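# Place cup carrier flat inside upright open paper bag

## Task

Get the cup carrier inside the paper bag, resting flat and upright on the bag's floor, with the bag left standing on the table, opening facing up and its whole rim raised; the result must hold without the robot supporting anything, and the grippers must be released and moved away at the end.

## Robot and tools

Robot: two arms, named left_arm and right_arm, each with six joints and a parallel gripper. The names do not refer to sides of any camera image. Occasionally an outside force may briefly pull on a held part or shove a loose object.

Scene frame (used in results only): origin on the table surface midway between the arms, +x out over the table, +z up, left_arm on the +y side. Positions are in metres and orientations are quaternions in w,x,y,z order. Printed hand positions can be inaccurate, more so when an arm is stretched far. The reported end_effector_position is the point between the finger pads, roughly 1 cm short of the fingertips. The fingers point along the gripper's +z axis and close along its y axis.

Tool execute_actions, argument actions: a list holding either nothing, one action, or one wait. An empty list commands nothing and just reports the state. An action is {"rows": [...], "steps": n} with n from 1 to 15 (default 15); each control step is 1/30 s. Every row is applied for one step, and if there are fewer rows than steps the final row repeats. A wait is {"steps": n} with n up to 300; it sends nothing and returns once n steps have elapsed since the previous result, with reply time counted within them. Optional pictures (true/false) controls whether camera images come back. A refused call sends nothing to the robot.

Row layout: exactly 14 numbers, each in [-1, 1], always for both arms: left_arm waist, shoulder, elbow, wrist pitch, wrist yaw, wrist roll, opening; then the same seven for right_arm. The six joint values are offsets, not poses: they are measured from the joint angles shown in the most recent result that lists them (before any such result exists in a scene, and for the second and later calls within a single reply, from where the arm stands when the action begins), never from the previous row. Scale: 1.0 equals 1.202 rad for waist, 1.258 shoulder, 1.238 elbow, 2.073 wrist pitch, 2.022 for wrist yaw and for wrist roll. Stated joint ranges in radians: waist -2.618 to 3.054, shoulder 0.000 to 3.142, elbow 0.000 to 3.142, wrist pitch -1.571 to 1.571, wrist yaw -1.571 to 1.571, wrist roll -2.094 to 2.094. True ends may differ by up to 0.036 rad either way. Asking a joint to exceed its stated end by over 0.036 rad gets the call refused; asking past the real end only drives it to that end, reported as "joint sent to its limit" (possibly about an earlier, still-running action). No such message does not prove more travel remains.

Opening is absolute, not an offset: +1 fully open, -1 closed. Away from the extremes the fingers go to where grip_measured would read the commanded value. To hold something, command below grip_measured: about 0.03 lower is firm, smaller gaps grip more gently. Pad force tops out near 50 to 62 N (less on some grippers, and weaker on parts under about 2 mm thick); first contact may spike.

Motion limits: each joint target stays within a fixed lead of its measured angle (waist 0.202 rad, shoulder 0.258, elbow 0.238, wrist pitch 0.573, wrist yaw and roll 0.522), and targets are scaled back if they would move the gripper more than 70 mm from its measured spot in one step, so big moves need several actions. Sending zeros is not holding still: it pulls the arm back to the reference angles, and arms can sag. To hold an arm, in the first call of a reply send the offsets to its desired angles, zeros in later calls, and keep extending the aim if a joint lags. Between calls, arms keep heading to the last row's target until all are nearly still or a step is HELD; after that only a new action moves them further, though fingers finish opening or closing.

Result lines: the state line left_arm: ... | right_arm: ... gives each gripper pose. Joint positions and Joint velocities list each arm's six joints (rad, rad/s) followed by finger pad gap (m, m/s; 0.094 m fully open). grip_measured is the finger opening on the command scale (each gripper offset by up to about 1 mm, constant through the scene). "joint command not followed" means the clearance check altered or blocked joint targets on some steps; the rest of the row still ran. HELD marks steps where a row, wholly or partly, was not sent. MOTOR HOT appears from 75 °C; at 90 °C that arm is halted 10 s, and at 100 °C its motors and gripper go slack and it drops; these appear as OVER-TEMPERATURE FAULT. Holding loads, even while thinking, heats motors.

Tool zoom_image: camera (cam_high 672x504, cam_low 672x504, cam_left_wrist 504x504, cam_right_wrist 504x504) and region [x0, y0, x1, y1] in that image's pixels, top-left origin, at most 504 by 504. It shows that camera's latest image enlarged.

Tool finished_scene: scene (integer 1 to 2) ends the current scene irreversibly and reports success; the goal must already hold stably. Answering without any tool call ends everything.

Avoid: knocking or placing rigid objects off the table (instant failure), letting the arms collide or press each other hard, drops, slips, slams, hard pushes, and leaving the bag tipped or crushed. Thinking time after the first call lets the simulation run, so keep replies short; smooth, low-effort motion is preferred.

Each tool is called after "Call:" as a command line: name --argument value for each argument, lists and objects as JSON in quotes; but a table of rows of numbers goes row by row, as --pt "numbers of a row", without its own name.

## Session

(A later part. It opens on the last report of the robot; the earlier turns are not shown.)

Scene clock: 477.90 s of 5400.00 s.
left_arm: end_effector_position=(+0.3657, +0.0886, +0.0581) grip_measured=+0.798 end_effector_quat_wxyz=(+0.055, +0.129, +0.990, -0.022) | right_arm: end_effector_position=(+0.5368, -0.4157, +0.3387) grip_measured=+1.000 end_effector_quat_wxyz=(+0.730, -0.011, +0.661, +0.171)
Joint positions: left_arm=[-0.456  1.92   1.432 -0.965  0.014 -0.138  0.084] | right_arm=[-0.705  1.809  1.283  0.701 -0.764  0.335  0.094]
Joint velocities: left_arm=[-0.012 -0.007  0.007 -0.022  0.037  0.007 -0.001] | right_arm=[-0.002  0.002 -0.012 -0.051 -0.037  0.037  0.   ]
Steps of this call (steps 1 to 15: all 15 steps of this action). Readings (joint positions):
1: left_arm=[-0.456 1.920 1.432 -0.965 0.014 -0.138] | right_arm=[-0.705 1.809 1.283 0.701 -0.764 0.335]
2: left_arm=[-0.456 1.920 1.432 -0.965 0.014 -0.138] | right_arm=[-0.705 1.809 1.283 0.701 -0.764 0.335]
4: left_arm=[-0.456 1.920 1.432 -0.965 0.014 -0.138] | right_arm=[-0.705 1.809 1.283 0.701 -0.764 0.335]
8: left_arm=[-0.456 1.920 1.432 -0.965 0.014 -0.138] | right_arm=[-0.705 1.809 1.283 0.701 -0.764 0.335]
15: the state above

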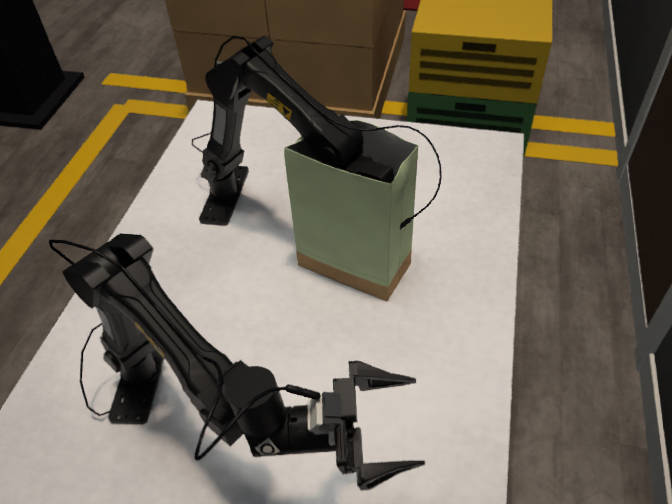

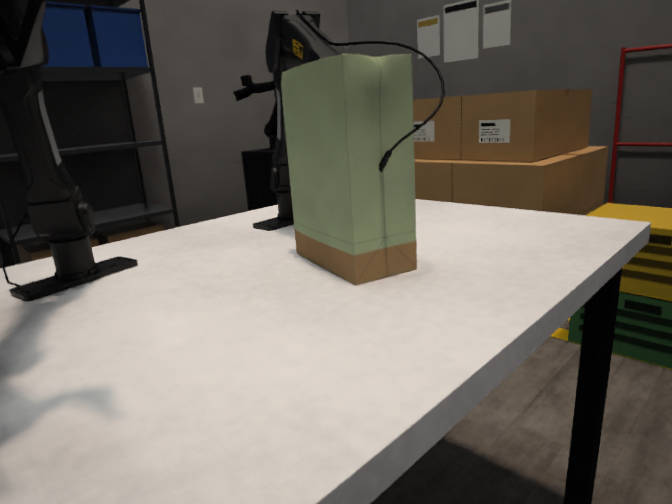

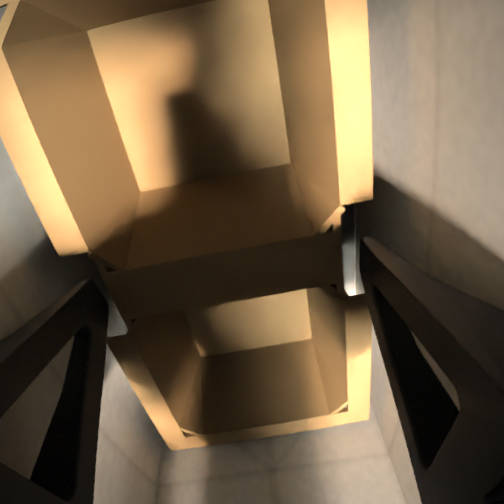

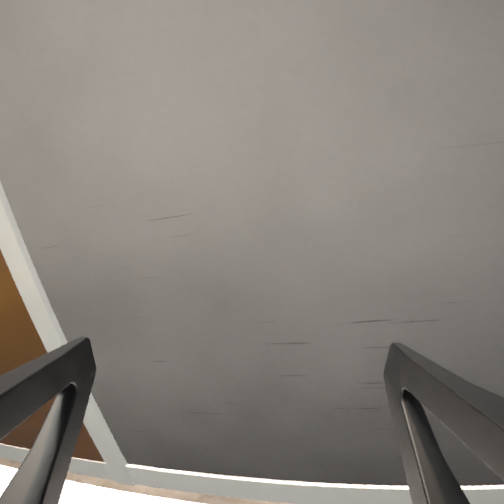

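Call:
execute_actions --actions '[{"rows":[[0,-0.008,0.016,-0.01,0,0,0.8,0,0,0,0,0,0,1],[0,-0.016,0.032,-0.02,0,0,0.8,0,0,0,0,0,0,1],[0,-0.024,0.048,-0.03,0,0,0.8,0,0,0,0,0,0,1],[0,-0.032,0.064,-0.045,0,0,0.8,0,0,0,0,0,0,1],[0,-0.04,0.08,-0.06,0,0,0.8,0,0,0,0,0,0,1],[0,-0.048,0.096,-0.075,0,0,0.7,0,0,0,0,0,0,1],[0,-0.056,0.112,-0.09,0,0,0.7,0,0,0,0,0,0,1],[0,-0.064,0.128,-0.1,0,0,0.6,0,0,0,0,0,0,1],[0,-0.072,0.144,-0.11,0,0,0.5,0,0,0,0,0,0,1],[0,-0.08,0.16,-0.12,0,0,0.4,0,0,0,0,0,0,1],[0,-0.088,0.176,-0.13,0,0,0.3,0,0,0,0,0,0,1],[0,-0.096,0.19,-0.14,0,0,0.2,0,0,0,0,0,0,1],[0,-0.102,0.205,-0.145,0,0,0.1,0,0,0,0,0,0,1]],"steps":15}]' --pictures false

Call:
execute_actions --actions '[{"steps":10}]'

Call:
execute_actions --actions '[{"rows":[[0,-0.002,0.02,-0.01,0,0,0,0,0,0,0,0,0,1],[0,-0.004,0.04,-0.02,0,0,0,0,0,0,0,0,0,1],[0,-0.006,0.06,-0.03,0,0,0,0,0,0,0,0,0,1],[0,-0.008,0.08,-0.04,0,0,0,0,0,0,0,0,0,1],[0,-0.01,0.1,-0.05,0,0,0,0,0,0,0,0,0,1],[0,-0.014,0.12,-0.06,0,0,0,0,0,0,0,0,0,1],[0,-0.018,0.14,-0.07,0,0,0,0,0,0,0,0,0,1],[0,-0.022,0.16,-0.08,0,0,0,0,0,0,0,0,0,1],[0,-0.026,0.18,-0.09,0,0,0,0,0,0,0,0,0,1],[0,-0.03,0.2,-0.1,0,0,0,0,0,0,0,0,0,1],[0,-0.04,0.22,-0.11,0,0,0,0,0,0,0,0,0,1],[0,-0.05,0.24,-0.12,0,0,0,0,0,0,0,0,0,1],[0,-0.06,0.26,-0.12,0,0,0,0,0,0,0,0,0,1],[0,-0.07,0.28,-0.12,0,0,0,0,0,0,0,0,0,1],[0,-0.08,0.3,-0.12,0,0,0,0,0,0,0,0,0,1]],"steps":15}]' --pictures false

Call:
execute_actions --actions '[{"steps":12}]'

Scene clock: 497.93 s of 5400.00 s.
left_arm: end_effector_position=(+0.3676, +0.0878, +0.1541) grip_measured=+0.105 end_effector_quat_wxyz=(+0.101, +0.129, +0.986, -0.035) | right_arm: end_effector_position=(+0.5368, -0.4157, +0.3387) grip_measured=+1.000 end_effector_quat_wxyz=(+0.730, -0.011, +0.661, +0.171)
Joint positions: left_arm=[-0.456  1.808  1.654 -1.202  0.014 -0.138  0.052] | right_arm=[-0.705  1.809  1.283  0.701 -0.764  0.335  0.094]
Joint velocities: left_arm=[-0.002 -0.339  0.325 -0.3    0.007  0.022 -0.006] | right_arm=[ 0.002 -0.002 -0.007  0.007 -0.022 -0.11   0.   ]
Steps of this call (steps 1 to 15: the robot went on to your last target; steps 16 to 90: nothing new was sent; then 16.53 s passed at rest; steps 91 to 105: all 15 steps of this action). Readings (joint positions):
91: left_arm=[-0.456 1.920 1.432 -0.966 0.014 -0.138] | right_arm=[-0.705 1.809 1.283 0.701 -0.764 0.335]
92: left_arm=[-0.456 1.920 1.432 -0.969 0.014 -0.138] | right_arm=[-0.705 1.809 1.283 0.701 -0.764 0.335]
94: left_arm=[-0.456 1.920 1.445 -0.995 0.014 -0.138] | right_arm=[-0.705 1.809 1.283 0.701 -0.764 0.335]
98: left_arm=[-0.456 1.901 1.513 -1.079 0.014 -0.138] | right_arm=[-0.705 1.809 1.283 0.701 -0.764 0.335]
105: the state above

Scene clock: 498.27 s of 5400.00 s.
left_arm: end_effector_position=(+0.3586, +0.0916, +0.1618) grip_measured=+0.102 end_effector_quat_wxyz=(+0.092, +0.129, +0.987, -0.032) | right_arm: end_effector_position=(+0.5368, -0.4157, +0.3387) grip_measured=+1.000 end_effector_quat_wxyz=(+0.730, -0.011, +0.661, +0.171)
Joint positions: left_arm=[-0.456  1.792  1.669 -1.253  0.014 -0.138  0.052] | right_arm=[-0.705  1.809  1.283  0.701 -0.764  0.335  0.094]
Joint velocities: left_arm=[ 0.007 -0.007  0.007 -0.051  0.037 -0.007  0.001] | right_arm=[-0.012 -0.012 -0.022 -0.037 -0.066  0.007  0.   ]
Steps of this call (steps 1 to 10: the robot went on to your last target). Readings (joint positions):
1: left_arm=[-0.456 1.798 1.663 -1.210 0.014 -0.138] | right_arm=[-0.705 1.809 1.283 0.701 -0.764 0.335]
2: left_arm=[-0.456 1.792 1.667 -1.217 0.014 -0.138] | right_arm=[-0.705 1.809 1.283 0.701 -0.764 0.335]
4: left_arm=[-0.456 1.789 1.669 -1.230 0.014 -0.138] | right_arm=[-0.705 1.809 1.283 0.701 -0.764 0.335]
8: left_arm=[-0.456 1.792 1.669 -1.249 0.014 -0.138] | right_arm=[-0.705 1.809 1.283 0.701 -0.764 0.335]
10: the state above

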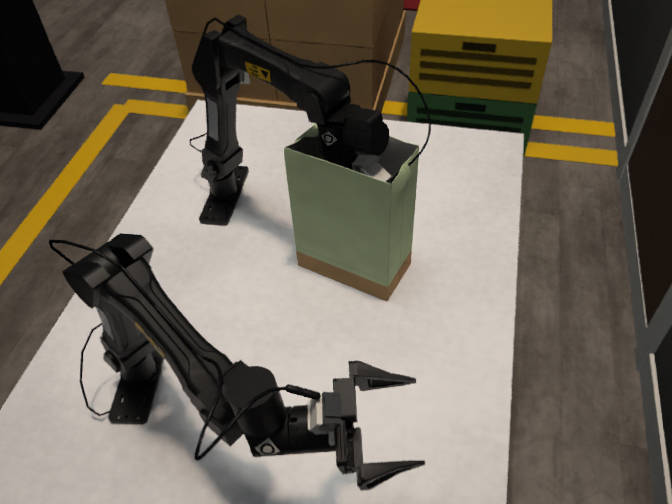

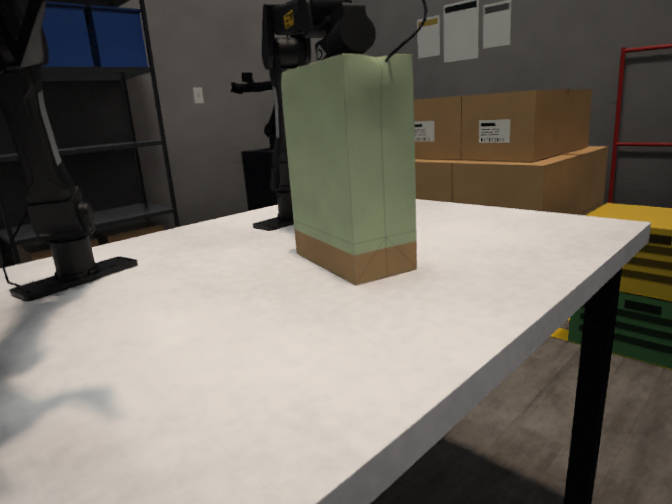

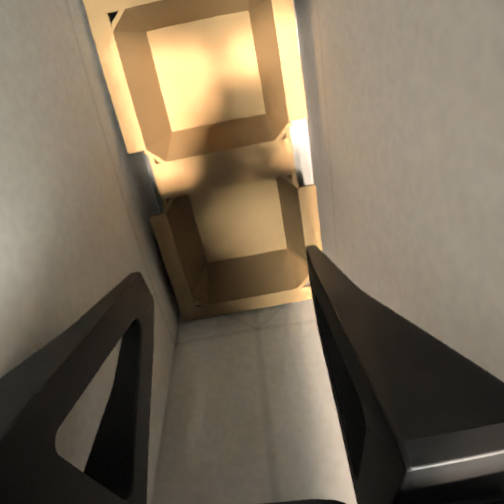

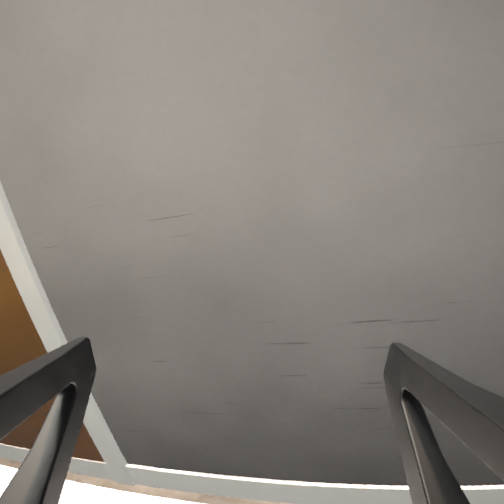

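Scene clock: 498.77 s of 5400.00 s.
left_arm: end_effector_position=(+0.3564, +0.0925, +0.2530) grip_measured=+0.002 end_effector_quat_wxyz=(+0.156, +0.128, +0.978, -0.050) | right_arm: end_effector_position=(+0.5368, -0.4157, +0.3387) grip_measured=+1.000 end_effector_quat_wxyz=(+0.730, -0.011, +0.661, +0.171)
Joint positions: left_arm=[-0.456  1.749  1.959 -1.452  0.014 -0.138  0.047] | right_arm=[-0.705  1.809  1.283  0.701 -0.764  0.335  0.094]
Joint velocities: left_arm=[-0.022 -0.369  0.696 -0.315  0.081  0.022  0.   ] | right_arm=[-0.007 -0.002  0.007 -0.007 -0.051 -0.066  0.   ]
Steps of this call (steps 1 to 15: all 15 steps of this action). Readings (joint positions):
1: left_arm=[-0.456 1.792 1.669 -1.255 0.014 -0.138] | right_arm=[-0.705 1.809 1.283 0.701 -0.764 0.335]
2: left_arm=[-0.456 1.792 1.671 -1.260 0.014 -0.138] | right_arm=[-0.705 1.809 1.283 0.701 -0.764 0.335]
4: left_arm=[-0.456 1.794 1.691 -1.286 0.014 -0.138] | right_arm=[-0.705 1.809 1.283 0.701 -0.764 0.335]
8: left_arm=[-0.456 1.795 1.786 -1.347 0.014 -0.138] | right_arm=[-0.705 1.809 1.283 0.701 -0.764 0.335]
15: the state above

Scene clock: 499.17 s of 5400.00 s.
left_arm: end_effector_position=(+0.3461, +0.0968, +0.2899) grip_measured=+0.002 end_effector_quat_wxyz=(+0.196, +0.127, +0.970, -0.061) | right_arm: end_effector_position=(+0.5368, -0.4157, +0.3387) grip_measured=+1.000 end_effector_quat_wxyz=(+0.730, -0.011, +0.661, +0.171)
Joint positions: left_arm=[-0.456  1.69   2.023 -1.491  0.014 -0.138  0.047] | right_arm=[-0.705  1.809  1.283  0.701 -0.764  0.335  0.094]
Joint velocities: left_arm=[-0.012  0.007 -0.002 -0.066 -0.037  0.081 -0.   ] | right_arm=[-0.007 -0.007  0.012 -0.007  0.066  0.007  0.   ]
Steps of this call (steps 1 to 12: the robot went on to your last target). Readings (joint positions):
1: left_arm=[-0.456 1.736 1.981 -1.459 0.014 -0.138] | right_arm=[-0.705 1.809 1.283 0.701 -0.764 0.335]
2: left_arm=[-0.456 1.721 1.997 -1.463 0.014 -0.138] | right_arm=[-0.705 1.809 1.283 0.701 -0.764 0.335]
4: left_arm=[-0.456 1.696 2.017 -1.470 0.014 -0.138] | right_arm=[-0.705 1.809 1.283 0.701 -0.764 0.335]
8: left_arm=[-0.456 1.684 2.023 -1.484 0.014 -0.138] | right_arm=[-0.705 1.809 1.283 0.701 -0.764 0.335]
12: the state above

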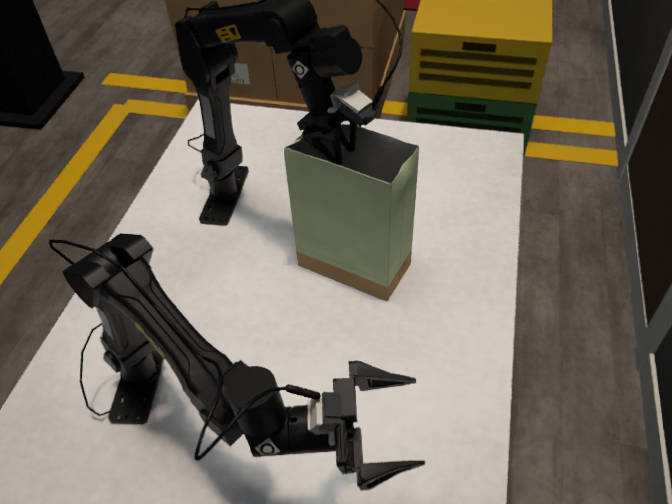

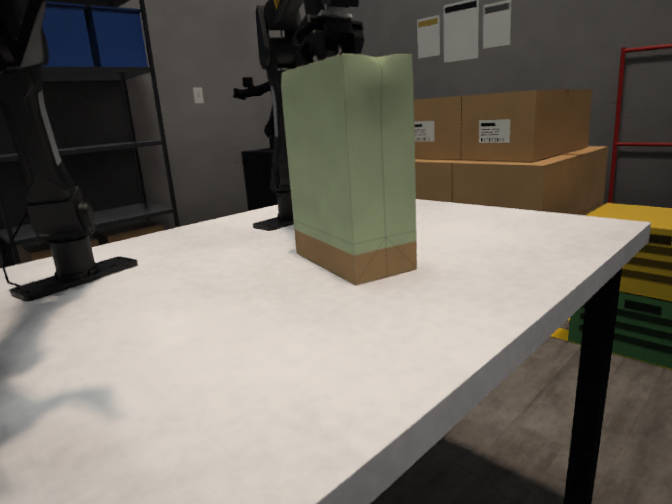

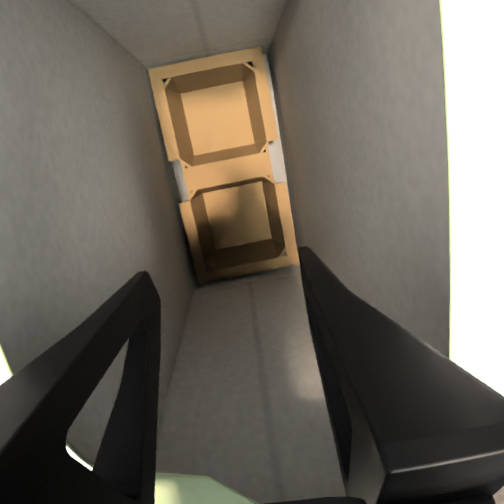

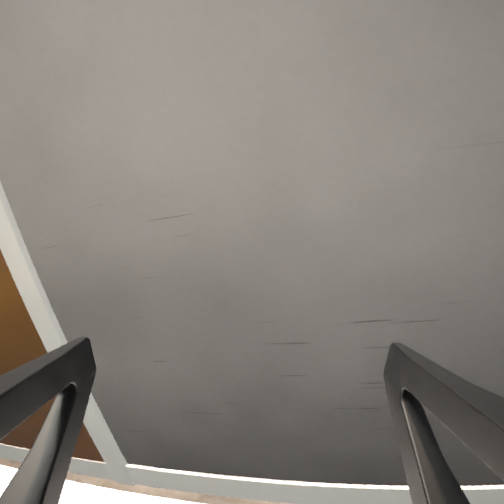

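Call:
execute_actions --actions '[]'

Call:
execute_actions --actions '[{"rows":[[0,0,0.04,0,0,0,0,0,0,0,0,0,0,1],[0,0,0.08,0,0,0,0,0,0,0,0,0,0,1],[0,-0.02,0.12,0,0,0,0,0,0,0,0,0,0,1],[0,-0.04,0.16,0,0,0,0,0,0,0,0,0,0,1],[0,-0.06,0.2,0,0,0,0,0,0,0,0,0,0,1],[0,-0.08,0.24,0,0,0,0,0,0,0,0,0,0,1]],"steps":15}]'

Call:
execute_actions --actions '[{"steps":20}]'

Scene clock: 516.27 s of 5400.00 s.
left_arm: end_effector_position=(+0.3453, +0.0971, +0.2896) grip_measured=+0.002 end_effector_quat_wxyz=(+0.194, +0.127, +0.971, -0.060) | right_arm: end_effector_position=(+0.5368, -0.4157, +0.3387) grip_measured=+1.000 end_effector_quat_wxyz=(+0.730, -0.011, +0.661, +0.171)
Joint positions: left_arm=[-0.456  1.69   2.023 -1.495  0.014 -0.138  0.047] | right_arm=[-0.705  1.809  1.283  0.701 -0.764  0.335  0.094]
Joint velocities: left_arm=[-0.007  0.017  0.002 -0.022  0.007 -0.022  0.   ] | right_arm=[ 0.017  0.002 -0.002 -0.007 -0.037  0.007  0.   ]
Steps of this call (steps 1 to 30: the robot went on to your last target; steps 31 to 90: nothing new was sent; then 14.10 s passed at rest). Readings (joint positions):
1: left_arm=[-0.456 1.690 2.023 -1.492 0.014 -0.138] | right_arm=[-0.705 1.809 1.283 0.701 -0.764 0.335]
2: left_arm=[-0.456 1.690 2.023 -1.493 0.014 -0.138] | right_arm=[-0.705 1.809 1.283 0.701 -0.764 0.335]
4: left_arm=[-0.456 1.690 2.023 -1.494 0.014 -0.138] | right_arm=[-0.705 1.809 1.283 0.701 -0.764 0.335]
8: left_arm=[-0.456 1.690 2.023 -1.495 0.014 -0.138] | right_arm=[-0.705 1.809 1.283 0.701 -0.764 0.335]
90: the state above
All arms were judged still, so your last target was given up. Only a new action makes them travel on or press farther. Fingers that are still opening or closing keep moving.

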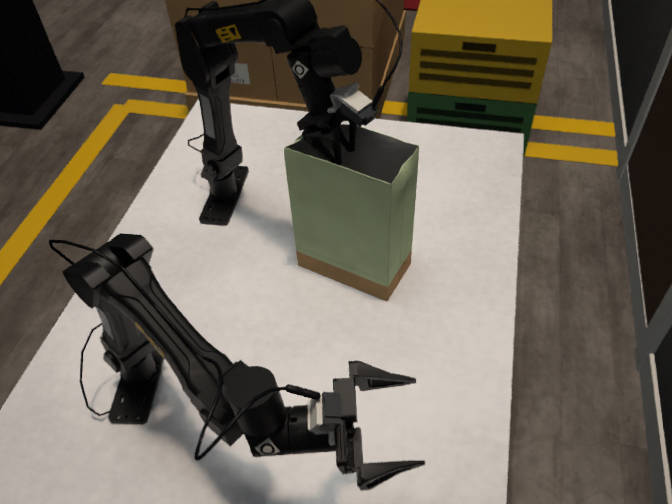

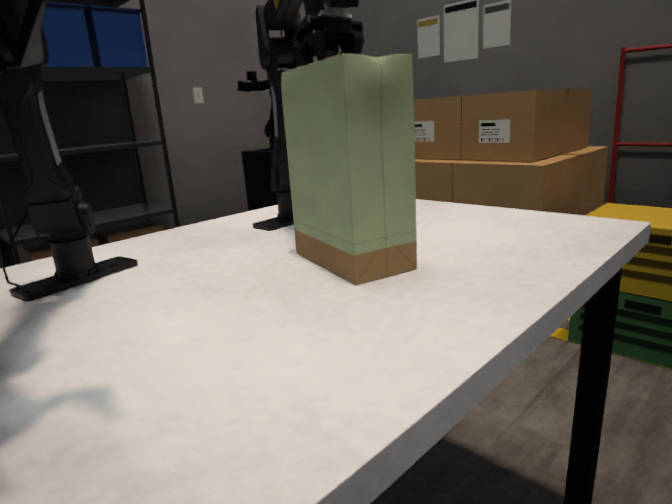

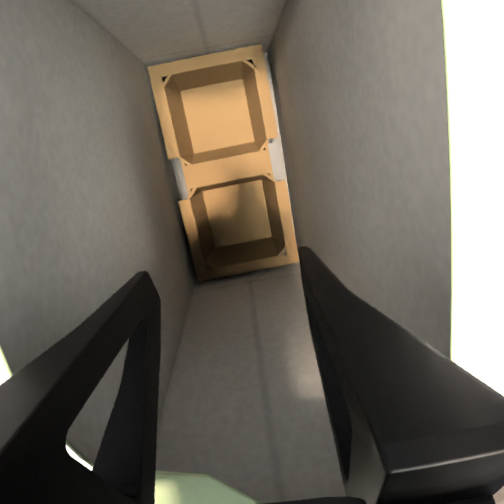

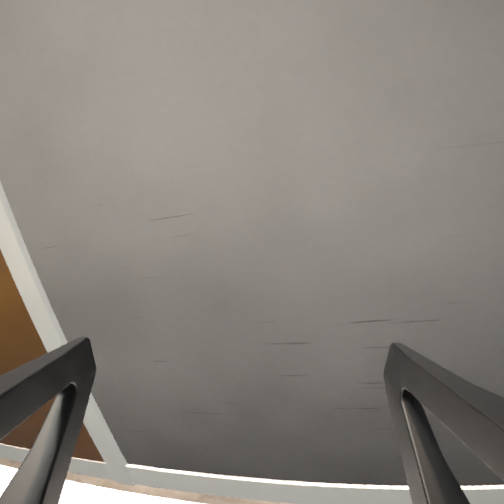

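Scene clock: 516.77 s of 5400.00 s.
left_arm: end_effector_position=(+0.3247, +0.1057, +0.4253) grip_measured=+0.002 end_effector_quat_wxyz=(+0.386, +0.121, +0.908, -0.112) | right_arm: end_effector_position=(+0.5368, -0.4157, +0.3387) grip_measured=+1.000 end_effector_quat_wxyz=(+0.730, -0.011, +0.661, +0.171)
Joint positions: left_arm=[-0.456  1.563  2.312 -1.492  0.014 -0.138  0.047] | right_arm=[-0.705  1.809  1.283  0.701 -0.764  0.335  0.094]
Joint velocities: left_arm=[ 0.002  0.007  0.012 -0.051 -0.081 -0.022 -0.001] | right_arm=[-0.002 -0.007  0.002 -0.081  0.081 -0.037  0.   ]
Steps of this call (steps 1 to 15: all 15 steps of this action). Readings (joint positions):
1: left_arm=[-0.456 1.690 2.025 -1.496 0.014 -0.138] | right_arm=[-0.705 1.809 1.283 0.701 -0.764 0.335]
2: left_arm=[-0.456 1.693 2.037 -1.501 0.014 -0.138] | right_arm=[-0.705 1.809 1.283 0.701 -0.764 0.335]
4: left_arm=[-0.456 1.699 2.094 -1.507 0.014 -0.138] | right_arm=[-0.705 1.809 1.283 0.701 -0.764 0.335]
8: left_arm=[-0.456 1.661 2.234 -1.499 0.014 -0.138] | right_arm=[-0.705 1.809 1.283 0.701 -0.764 0.335]
15: the state above

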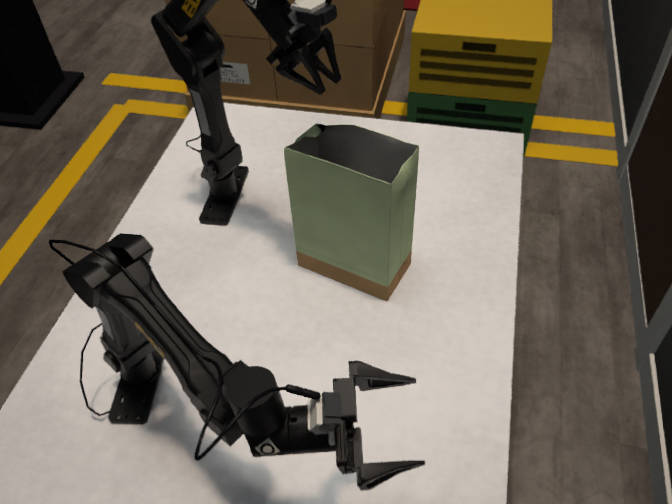

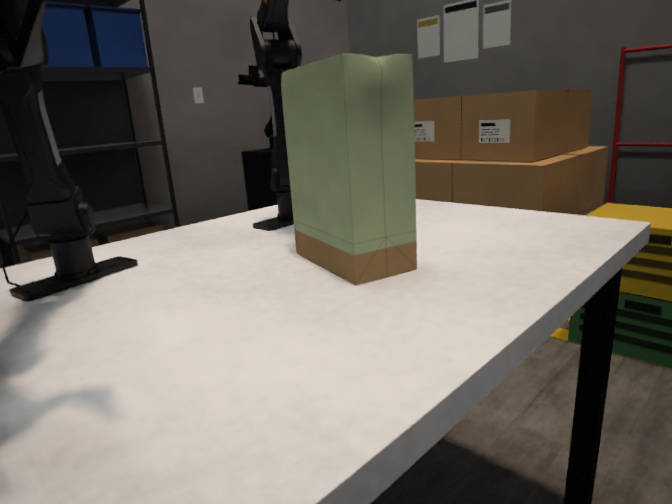

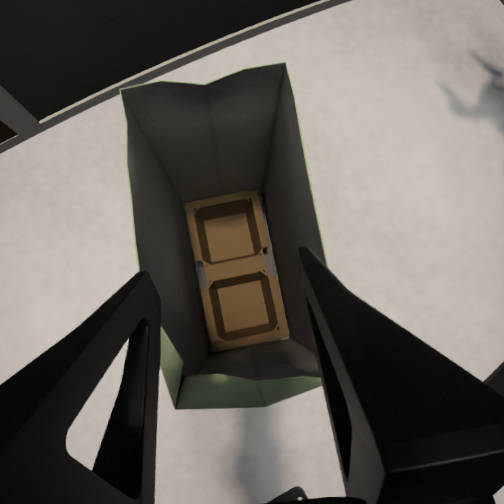

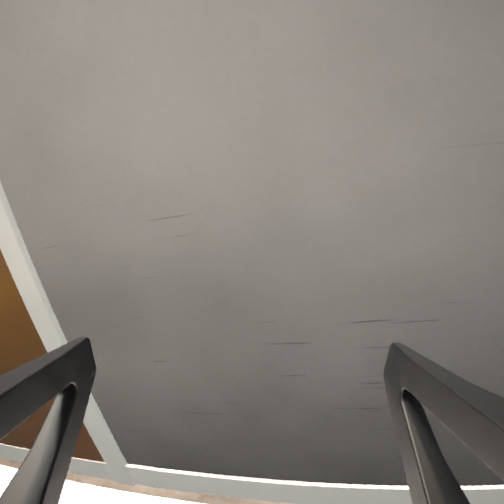

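Scene clock: 517.43 s of 5400.00 s.
left_arm: end_effector_position=(+0.3321, +0.1026, +0.4166) grip_measured=+0.002 end_effector_quat_wxyz=(+0.374, +0.121, +0.913, -0.109) | right_arm: end_effector_position=(+0.5368, -0.4157, +0.3387) grip_measured=+1.000 end_effector_quat_wxyz=(+0.730, -0.011, +0.661, +0.171)
Joint positions: left_arm=[-0.456  1.59   2.312 -1.492  0.014 -0.138  0.047] | right_arm=[-0.705  1.809  1.283  0.701 -0.764  0.335  0.094]
Joint velocities: left_arm=[-0.002  0.007 -0.007  0.051 -0.022  0.051  0.001] | right_arm=[ 0.007 -0.002 -0.002  0.022  0.022 -0.022  0.   ]
Steps of this call (steps 1 to 20: the robot went on to your last target). Readings (joint positions):
1: left_arm=[-0.456 1.564 2.312 -1.492 0.014 -0.138] | right_arm=[-0.705 1.809 1.283 0.701 -0.764 0.335]
2: left_arm=[-0.456 1.568 2.312 -1.492 0.014 -0.138] | right_arm=[-0.705 1.809 1.283 0.701 -0.764 0.335]
4: left_arm=[-0.456 1.577 2.312 -1.492 0.014 -0.138] | right_arm=[-0.705 1.809 1.283 0.701 -0.764 0.335]
8: left_arm=[-0.456 1.590 2.312 -1.492 0.014 -0.138] | right_arm=[-0.705 1.809 1.283 0.701 -0.764 0.335]
20: the state above

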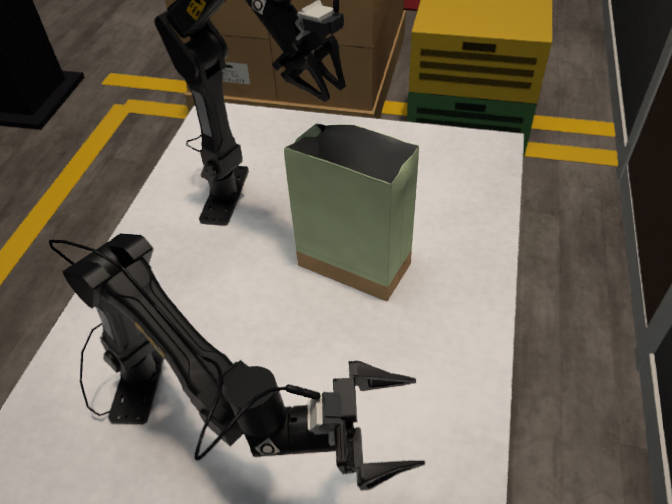

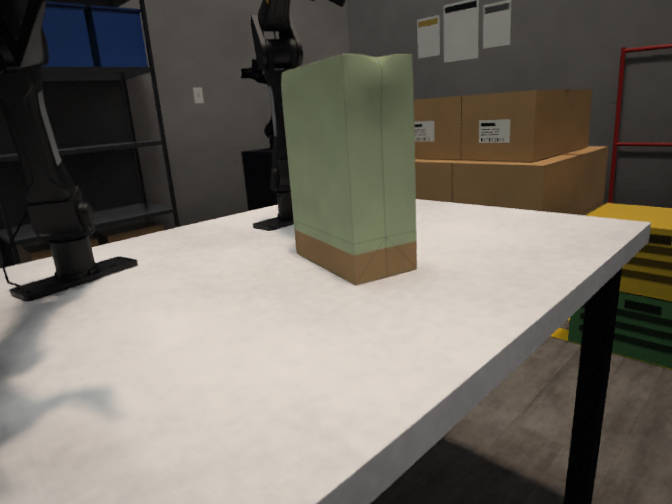

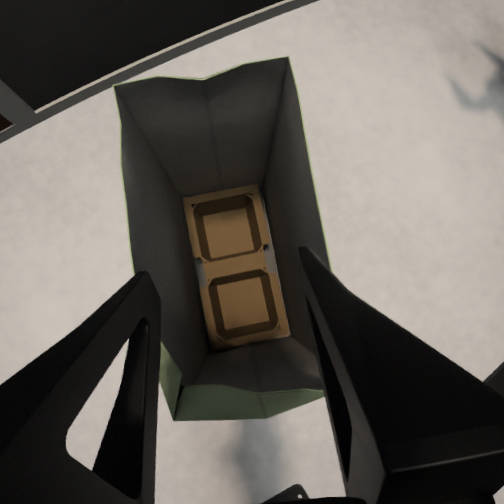

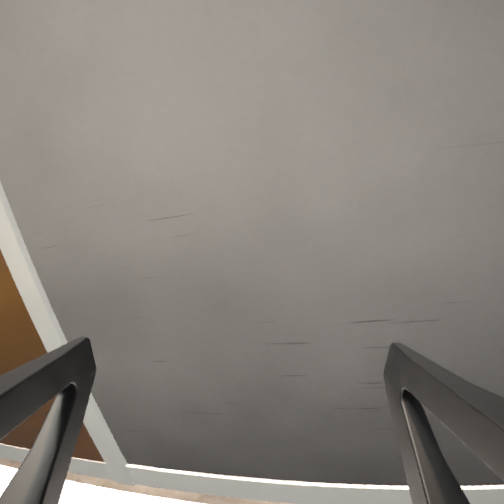

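Call:
zoom_image --camera "cam_high" --region '[265,100,435,220]'

Call:
zoom_image --camera "cam_left_wrist" --region '[130,290,370,470]'

Region (265, 100, 435, 220) of cam_high's 672x504 image, scaled by 2.965, with more detail than that image has; it fills the top 356 rows of this view, and the rest is white.

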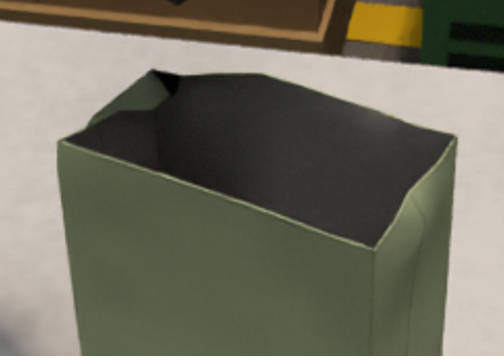

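Region (130, 290, 370, 470) of cam_left_wrist's 504x504 image, scaled by 2.100, with more detail than that image has; it fills the top 378 rows of this view, and the rest is white.

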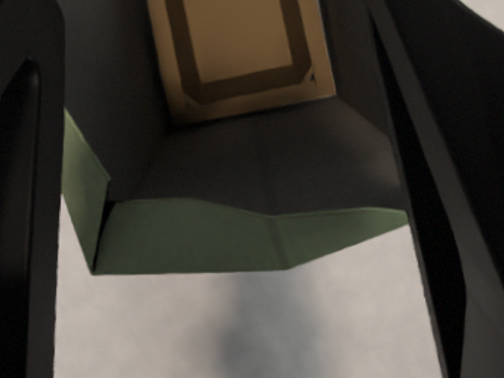

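Call:
execute_actions --actions '[{"rows":[[0.1,-0.05,0,0,0,0,0,0,-0.05,0.15,-0.15,0.06,-0.03,0.5],[0.2,-0.1,0,0,0,0,0,0,-0.1,0.3,-0.3,0.12,-0.06,0],[0.3,-0.1,0,0,0,0,0,0,-0.15,0.45,-0.45,0.18,-0.09,-0.5],[0.5,-0.1,0,0,0,0,0,0,-0.17,0.6,-0.6,0.25,-0.12,-1],[0.7,-0.1,0,0,0,0,0,0,-0.17,0.7,-0.8,0.3,-0.15,-1],[0.95,-0.1,0,0,0,0,0,0,-0.17,0.83,-1,0.378,-0.166,-1]],"steps":15}]' --pictures false

Call:
execute_actions --actions '[{"steps":75}]'

Scene clock: 548.70 s of 5400.00 s.
left_arm: end_effector_position=(+0.2629, +0.4220, +0.4512) grip_measured=+0.002 end_effector_quat_wxyz=(+0.429, -0.336, +0.832, +0.103) | right_arm: end_effector_position=(+0.4168, -0.4733, +0.5453) grip_measured=-0.997 end_effector_quat_wxyz=(+0.656, +0.182, +0.720, -0.135)
Joint positions: left_arm=[ 0.577  1.473  2.307 -1.491  0.013 -0.137  0.047] | right_arm=[-0.705  1.613  2.218 -0.708 -0.074  0.038  0.   ]
Joint velocities: left_arm=[ 1.961  0.007 -0.017 -0.037 -0.081  0.037 -0.   ] | right_arm=[-0.002 -0.281  1.766 -2.659  0.476 -0.198 -0.001]
Steps of this call (steps 1 to 15: the robot went on to your last target; steps 16 to 90: nothing new was sent; then 27.77 s passed at rest; steps 91 to 105: all 15 steps of this action). Readings (joint positions):
91: left_arm=[-0.440 1.586 2.312 -1.492 0.024 -0.137] | right_arm=[-0.705 1.807 1.305 0.651 -0.752 0.327]
92: left_arm=[-0.396 1.578 2.310 -1.492 0.035 -0.137] | right_arm=[-0.705 1.803 1.356 0.537 -0.716 0.309]
94: left_arm=[-0.259 1.550 2.307 -1.492 0.033 -0.137] | right_arm=[-0.705 1.772 1.445 0.358 -0.619 0.268]
98: left_arm=[0.051 1.488 2.307 -1.491 0.020 -0.137] | right_arm=[-0.705 1.675 1.658 0.006 -0.339 0.146]
105: the state above

Scene clock: 551.20 s of 5400.00 s.
left_arm: end_effector_position=(+0.2412, +0.4485, +0.4512) grip_measured=+0.002 end_effector_quat_wxyz=(+0.422, -0.381, +0.813, +0.129) | right_arm: end_effector_position=(+0.3466, -0.4461, +0.4408) grip_measured=-0.997 end_effector_quat_wxyz=(+0.435, +0.234, +0.862, -0.111)
Joint positions: left_arm=[ 0.683  1.473  2.307 -1.491  0.006 -0.137  0.047] | right_arm=[-0.705  1.596  2.314 -1.357 -0.008  0.009  0.   ]
Joint velocities: left_arm=[-0.017 -0.007  0.007 -0.007  0.051 -0.022  0.   ] | right_arm=[-0.007  0.012 -0.002 -0.007  0.007  0.007  0.   ]
Steps of this call (steps 1 to 45: the robot went on to your last target; steps 46 to 75: nothing new was sent). Readings (joint positions):
1: left_arm=[0.633 1.473 2.307 -1.491 0.006 -0.137] | right_arm=[-0.705 1.600 2.263 -0.792 -0.061 0.032]
2: left_arm=[0.666 1.473 2.307 -1.491 -0.001 -0.137] | right_arm=[-0.705 1.583 2.289 -0.868 -0.052 0.029]
4: left_arm=[0.683 1.473 2.307 -1.491 -0.003 -0.137] | right_arm=[-0.705 1.561 2.311 -1.009 -0.038 0.022]
8: left_arm=[0.683 1.473 2.307 -1.491 0.002 -0.137] | right_arm=[-0.705 1.572 2.314 -1.218 -0.020 0.014]
75: the state above
All arms were judged still, so your last target was given up. Only a new action makes them travel on or press farther. Fingers that are still opening or closing keep moving.

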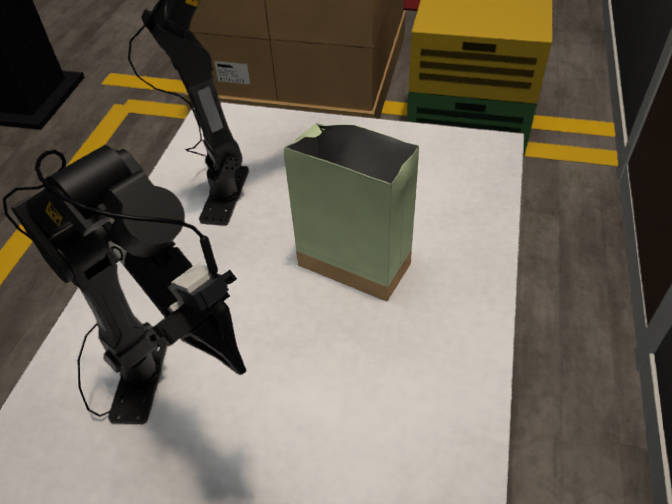

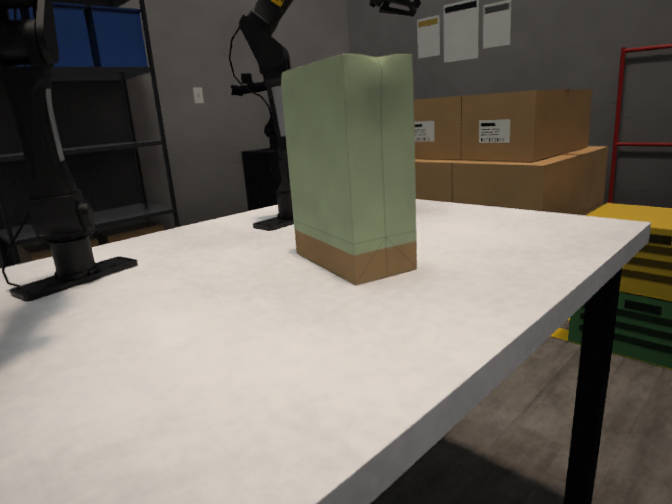

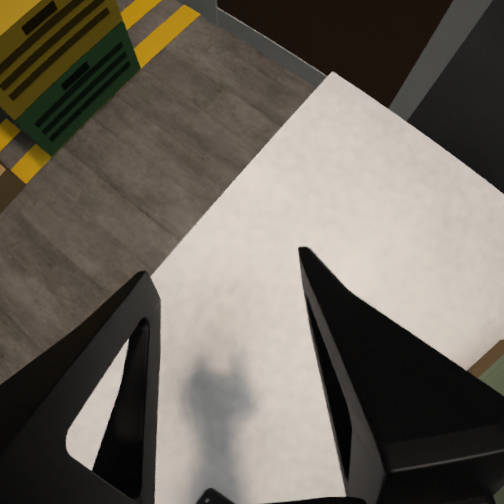

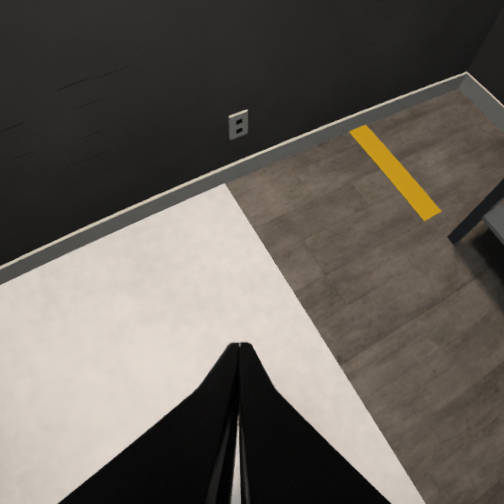

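Call:
execute_actions --actions '[{"rows":[[0,0,0,0,0,0,0,0.2,0,0,0,0,0,-1],[0,0,0,0,0,0,0,0.5,0,0,0,0,0,-1],[0,0,0,0,0,0,0,1,0,0,0,0,0,-1]],"steps":15}]' --pictures false

Call:
execute_actions --actions '[{"rows":[[0,0,0,0,0,0,0,0.3,0.03,0.04,0,0,0,-1]],"steps":15}]' --pictures false

Call:
execute_actions --actions '[{"steps":20}]'

Scene clock: 562.27 s of 5400.00 s.
left_arm: end_effector_position=(+0.2412, +0.4485, +0.4512) grip_measured=+0.002 end_effector_quat_wxyz=(+0.422, -0.381, +0.813, +0.129) | right_arm: end_effector_position=(+0.3465, -0.0760, +0.4400) grip_measured=-0.997 end_effector_quat_wxyz=(+0.433, -0.226, +0.865, +0.119)
Joint positions: left_arm=[ 0.683  1.473  2.307 -1.491  0.006 -0.137  0.047] | right_arm=[ 0.339  1.598  2.314 -1.356 -0.004  0.009  0.   ]
Joint velocities: left_arm=[ 0.007 -0.002 -0.007 -0.007 -0.081 -0.037 -0.002] | right_arm=[ 2.054 -0.017 -0.002 -0.051 -0.066 -0.007  0.001]
Steps of this call (steps 1 to 90: nothing new was sent; then 7.57 s passed at rest; steps 91 to 105: all 15 steps of this action). Readings (joint positions):
91: left_arm=[0.683 1.473 2.307 -1.491 0.006 -0.137] | right_arm=[-0.678 1.596 2.314 -1.357 0.008 0.009]
92: left_arm=[0.683 1.473 2.307 -1.491 0.006 -0.137] | right_arm=[-0.622 1.596 2.314 -1.357 0.015 0.009]
94: left_arm=[0.683 1.473 2.307 -1.491 0.006 -0.137] | right_arm=[-0.476 1.597 2.314 -1.356 0.011 0.009]
98: left_arm=[0.683 1.473 2.307 -1.491 0.006 -0.137] | right_arm=[-0.180 1.598 2.314 -1.356 0.002 0.009]
105: the state above

Scene clock: 562.77 s of 5400.00 s.
left_arm: end_effector_position=(+0.2412, +0.4485, +0.4512) grip_measured=+0.002 end_effector_quat_wxyz=(+0.422, -0.381, +0.813, +0.129) | right_arm: end_effector_position=(+0.2647, +0.0380, +0.4323) grip_measured=-0.997 end_effector_quat_wxyz=(+0.394, -0.384, +0.812, +0.196)
Joint positions: left_arm=[ 0.683  1.473  2.307 -1.491  0.006 -0.137  0.047] | right_arm=[ 0.706  1.638  2.331 -1.351 -0.014  0.009  0.   ]
Joint velocities: left_arm=[-0.002 -0.007 -0.007 -0.022  0.007  0.051  0.001] | right_arm=[ 0.002  0.002  0.002 -0.007 -0.007  0.007  0.   ]
Steps of this call (steps 1 to 15: all 15 steps of this action). Readings (joint positions):
1: left_arm=[0.683 1.473 2.307 -1.491 0.006 -0.137] | right_arm=[0.413 1.603 2.318 -1.357 -0.004 0.009]
2: left_arm=[0.683 1.473 2.307 -1.491 0.006 -0.137] | right_arm=[0.487 1.610 2.326 -1.355 -0.004 0.009]
4: left_arm=[0.683 1.473 2.307 -1.491 0.006 -0.137] | right_arm=[0.625 1.624 2.331 -1.351 -0.008 0.009]
8: left_arm=[0.683 1.473 2.307 -1.491 0.006 -0.137] | right_arm=[0.707 1.638 2.331 -1.351 -0.020 0.009]
15: the state above

Scene clock: 563.43 s of 5400.00 s.
left_arm: end_effector_position=(+0.2412, +0.4485, +0.4512) grip_measured=+0.002 end_effector_quat_wxyz=(+0.422, -0.381, +0.813, +0.129) | right_arm: end_effector_position=(+0.2649, +0.0378, +0.4323) grip_measured=-0.997 end_effector_quat_wxyz=(+0.394, -0.384, +0.812, +0.196)
Joint positions: left_arm=[ 0.683  1.473  2.307 -1.491  0.006 -0.137  0.047] | right_arm=[ 0.706  1.638  2.331 -1.351 -0.013  0.009  0.   ]
Joint velocities: left_arm=[ 0.012 -0.002 -0.002  0.051 -0.037  0.022 -0.001] | right_arm=[-0.002  0.007 -0.012  0.007  0.007 -0.022  0.   ]
Steps of this call (steps 1 to 15: the robot went on to your last target; steps 16 to 20: nothing new was sent). Readings (joint positions):
1: left_arm=[0.683 1.473 2.307 -1.491 0.006 -0.137] | right_arm=[0.706 1.638 2.331 -1.351 -0.014 0.009]
2: left_arm=[0.683 1.473 2.307 -1.491 0.006 -0.137] | right_arm=[0.706 1.638 2.331 -1.351 -0.014 0.009]
4: left_arm=[0.683 1.473 2.307 -1.491 0.006 -0.137] | right_arm=[0.706 1.638 2.331 -1.351 -0.014 0.009]
8: left_arm=[0.683 1.473 2.307 -1.491 0.006 -0.137] | right_arm=[0.706 1.638 2.331 -1.351 -0.013 0.009]
20: the state above
All arms were judged still, so your last target was given up. Only a new action makes them travel on or press farther. Fingers that are still opening or closing keep moving.

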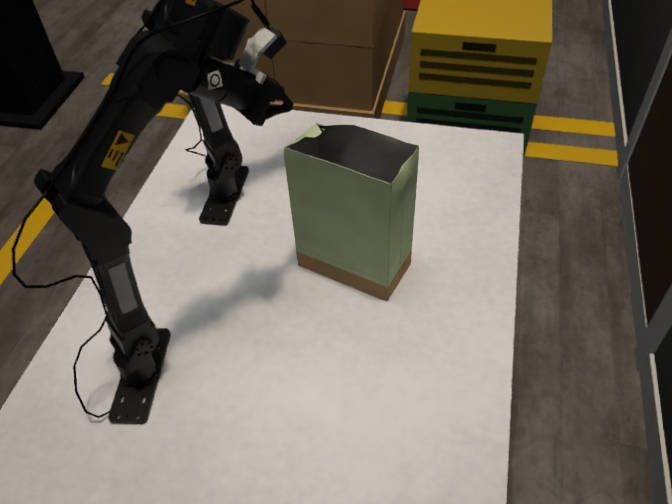

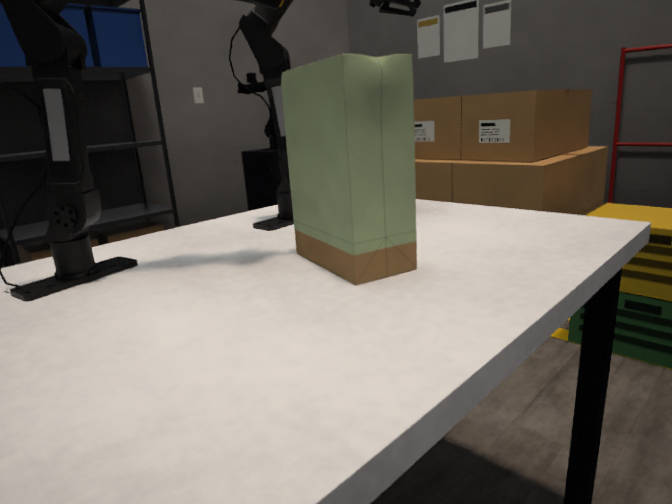

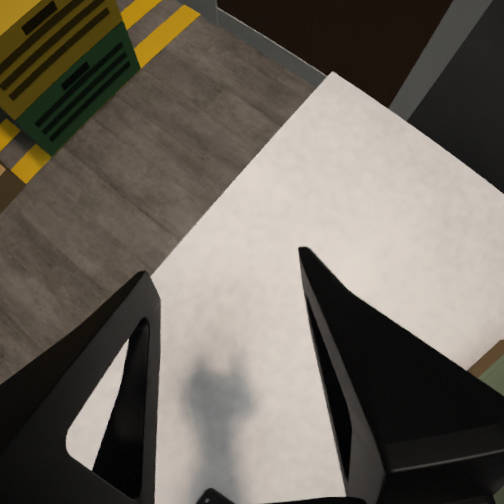

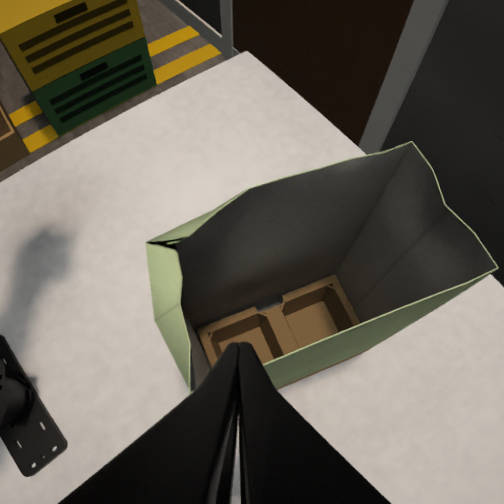

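Call:
execute_actions --actions '[{"rows":[[0,0,0,0,0,0,0,-0.05,0.02,0,0,-0.1,0,-1],[0,0,0,0,0,0,0,-0.1,0.04,0,0,-0.2,0,-1],[0,0,0,0,0,0,0,-0.15,0.06,0,0,-0.3,0,-1],[0,0,0,0,0,0,0,-0.2,0.08,0,0,-0.3,0,-1],[0,0,0,0,0,0,0,-0.21,0.1,0,0,-0.3,0,-1],[0,0,0,0,0,0,0,-0.21,0.13,0.02,0,-0.3,0,-1],[0,0,0,0,0,0,0,-0.21,0.16,0.04,0,-0.3,0,-1]],"steps":15}]' --pictures false

Call:
execute_actions --actions '[{"steps":15}]'

Scene clock: 577.27 s of 5400.00 s.
left_arm: end_effector_position=(+0.2412, +0.4485, +0.4512) grip_measured=+0.002 end_effector_quat_wxyz=(+0.422, -0.381, +0.813, +0.129) | right_arm: end_effector_position=(+0.3149, +0.0706, +0.3684) grip_measured=-0.997 end_effector_quat_wxyz=(+0.230, -0.368, +0.828, +0.355)
Joint positions: left_arm=[ 0.683  1.473  2.307 -1.491  0.006 -0.137  0.047] | right_arm=[ 0.451  1.873  2.35  -1.345 -0.572  0.009  0.   ]
Joint velocities: left_arm=[-0.017 -0.012  0.007  0.051  0.007 -0.037 -0.001] | right_arm=[-0.017 -0.125 -0.012 -0.007 -0.242  0.022  0.001]
Steps of this call (steps 1 to 90: nothing new was sent; then 10.33 s passed at rest; steps 91 to 105: all 15 steps of this action). Readings (joint positions):
91: left_arm=[0.683 1.473 2.307 -1.491 0.006 -0.137] | right_arm=[0.698 1.639 2.331 -1.351 -0.044 0.009]
92: left_arm=[0.683 1.473 2.307 -1.491 0.006 -0.137] | right_arm=[0.674 1.643 2.331 -1.351 -0.112 0.009]
94: left_arm=[0.683 1.473 2.307 -1.491 0.006 -0.137] | right_arm=[0.584 1.664 2.331 -1.351 -0.295 0.009]
98: left_arm=[0.683 1.473 2.307 -1.491 0.006 -0.137] | right_arm=[0.455 1.775 2.350 -1.347 -0.473 0.009]
105: the state above

Scene clock: 577.77 s of 5400.00 s.
left_arm: end_effector_position=(+0.2412, +0.4485, +0.4512) grip_measured=+0.002 end_effector_quat_wxyz=(+0.422, -0.381, +0.813, +0.129) | right_arm: end_effector_position=(+0.3080, +0.0714, +0.3757) grip_measured=-0.997 end_effector_quat_wxyz=(+0.230, -0.372, +0.820, +0.369)
Joint positions: left_arm=[ 0.683  1.473  2.307 -1.491  0.006 -0.137  0.047] | right_arm=[ 0.451  1.861  2.35  -1.345 -0.604  0.009  0.   ]
Joint velocities: left_arm=[ 0.012 -0.017 -0.007 -0.007 -0.066  0.007 -0.   ] | right_arm=[-0.007 -0.002 -0.002  0.022 -0.081 -0.022  0.001]
Steps of this call (steps 1 to 15: the robot went on to your last target). Readings (joint positions):
1: left_arm=[0.683 1.473 2.307 -1.491 0.006 -0.137] | right_arm=[0.451 1.870 2.350 -1.345 -0.579 0.009]
2: left_arm=[0.683 1.473 2.307 -1.491 0.006 -0.137] | right_arm=[0.451 1.867 2.350 -1.345 -0.584 0.009]
4: left_arm=[0.683 1.473 2.307 -1.491 0.006 -0.137] | right_arm=[0.451 1.862 2.350 -1.345 -0.592 0.009]
8: left_arm=[0.683 1.473 2.307 -1.491 0.006 -0.137] | right_arm=[0.451 1.861 2.350 -1.345 -0.600 0.009]
15: the state above

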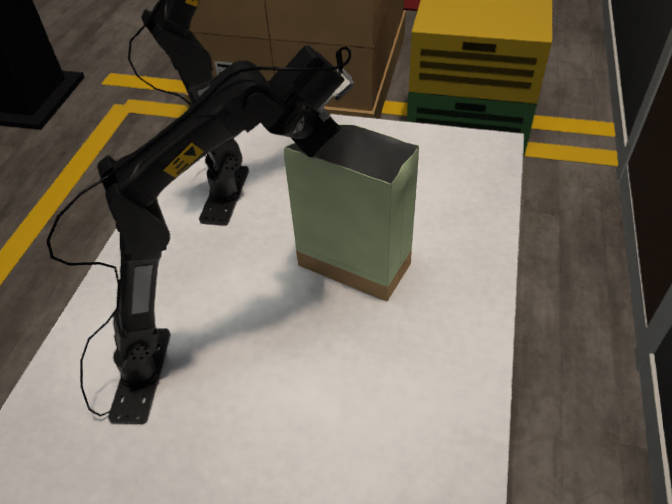

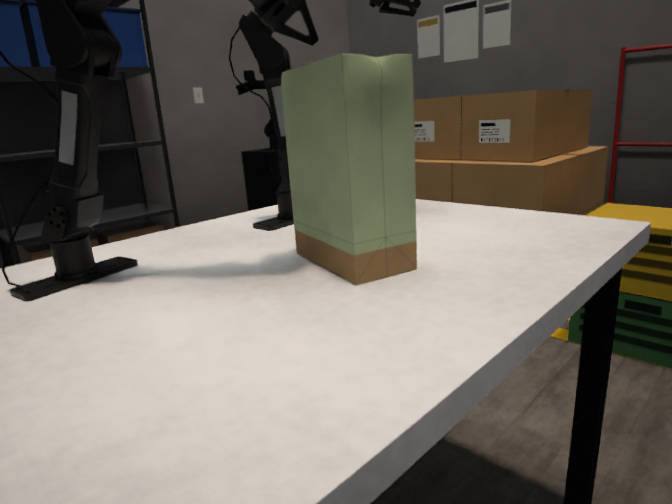

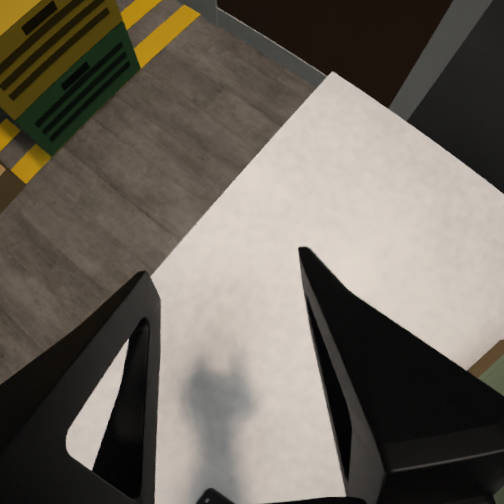

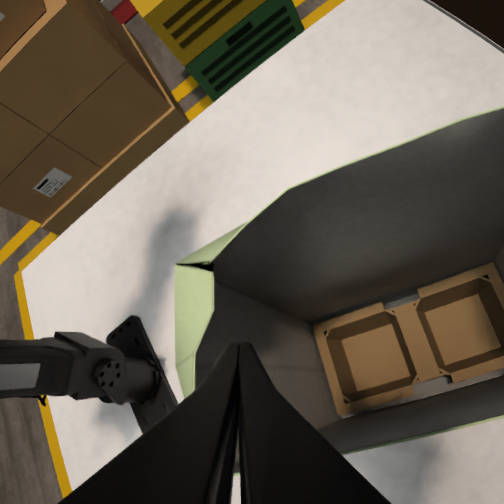

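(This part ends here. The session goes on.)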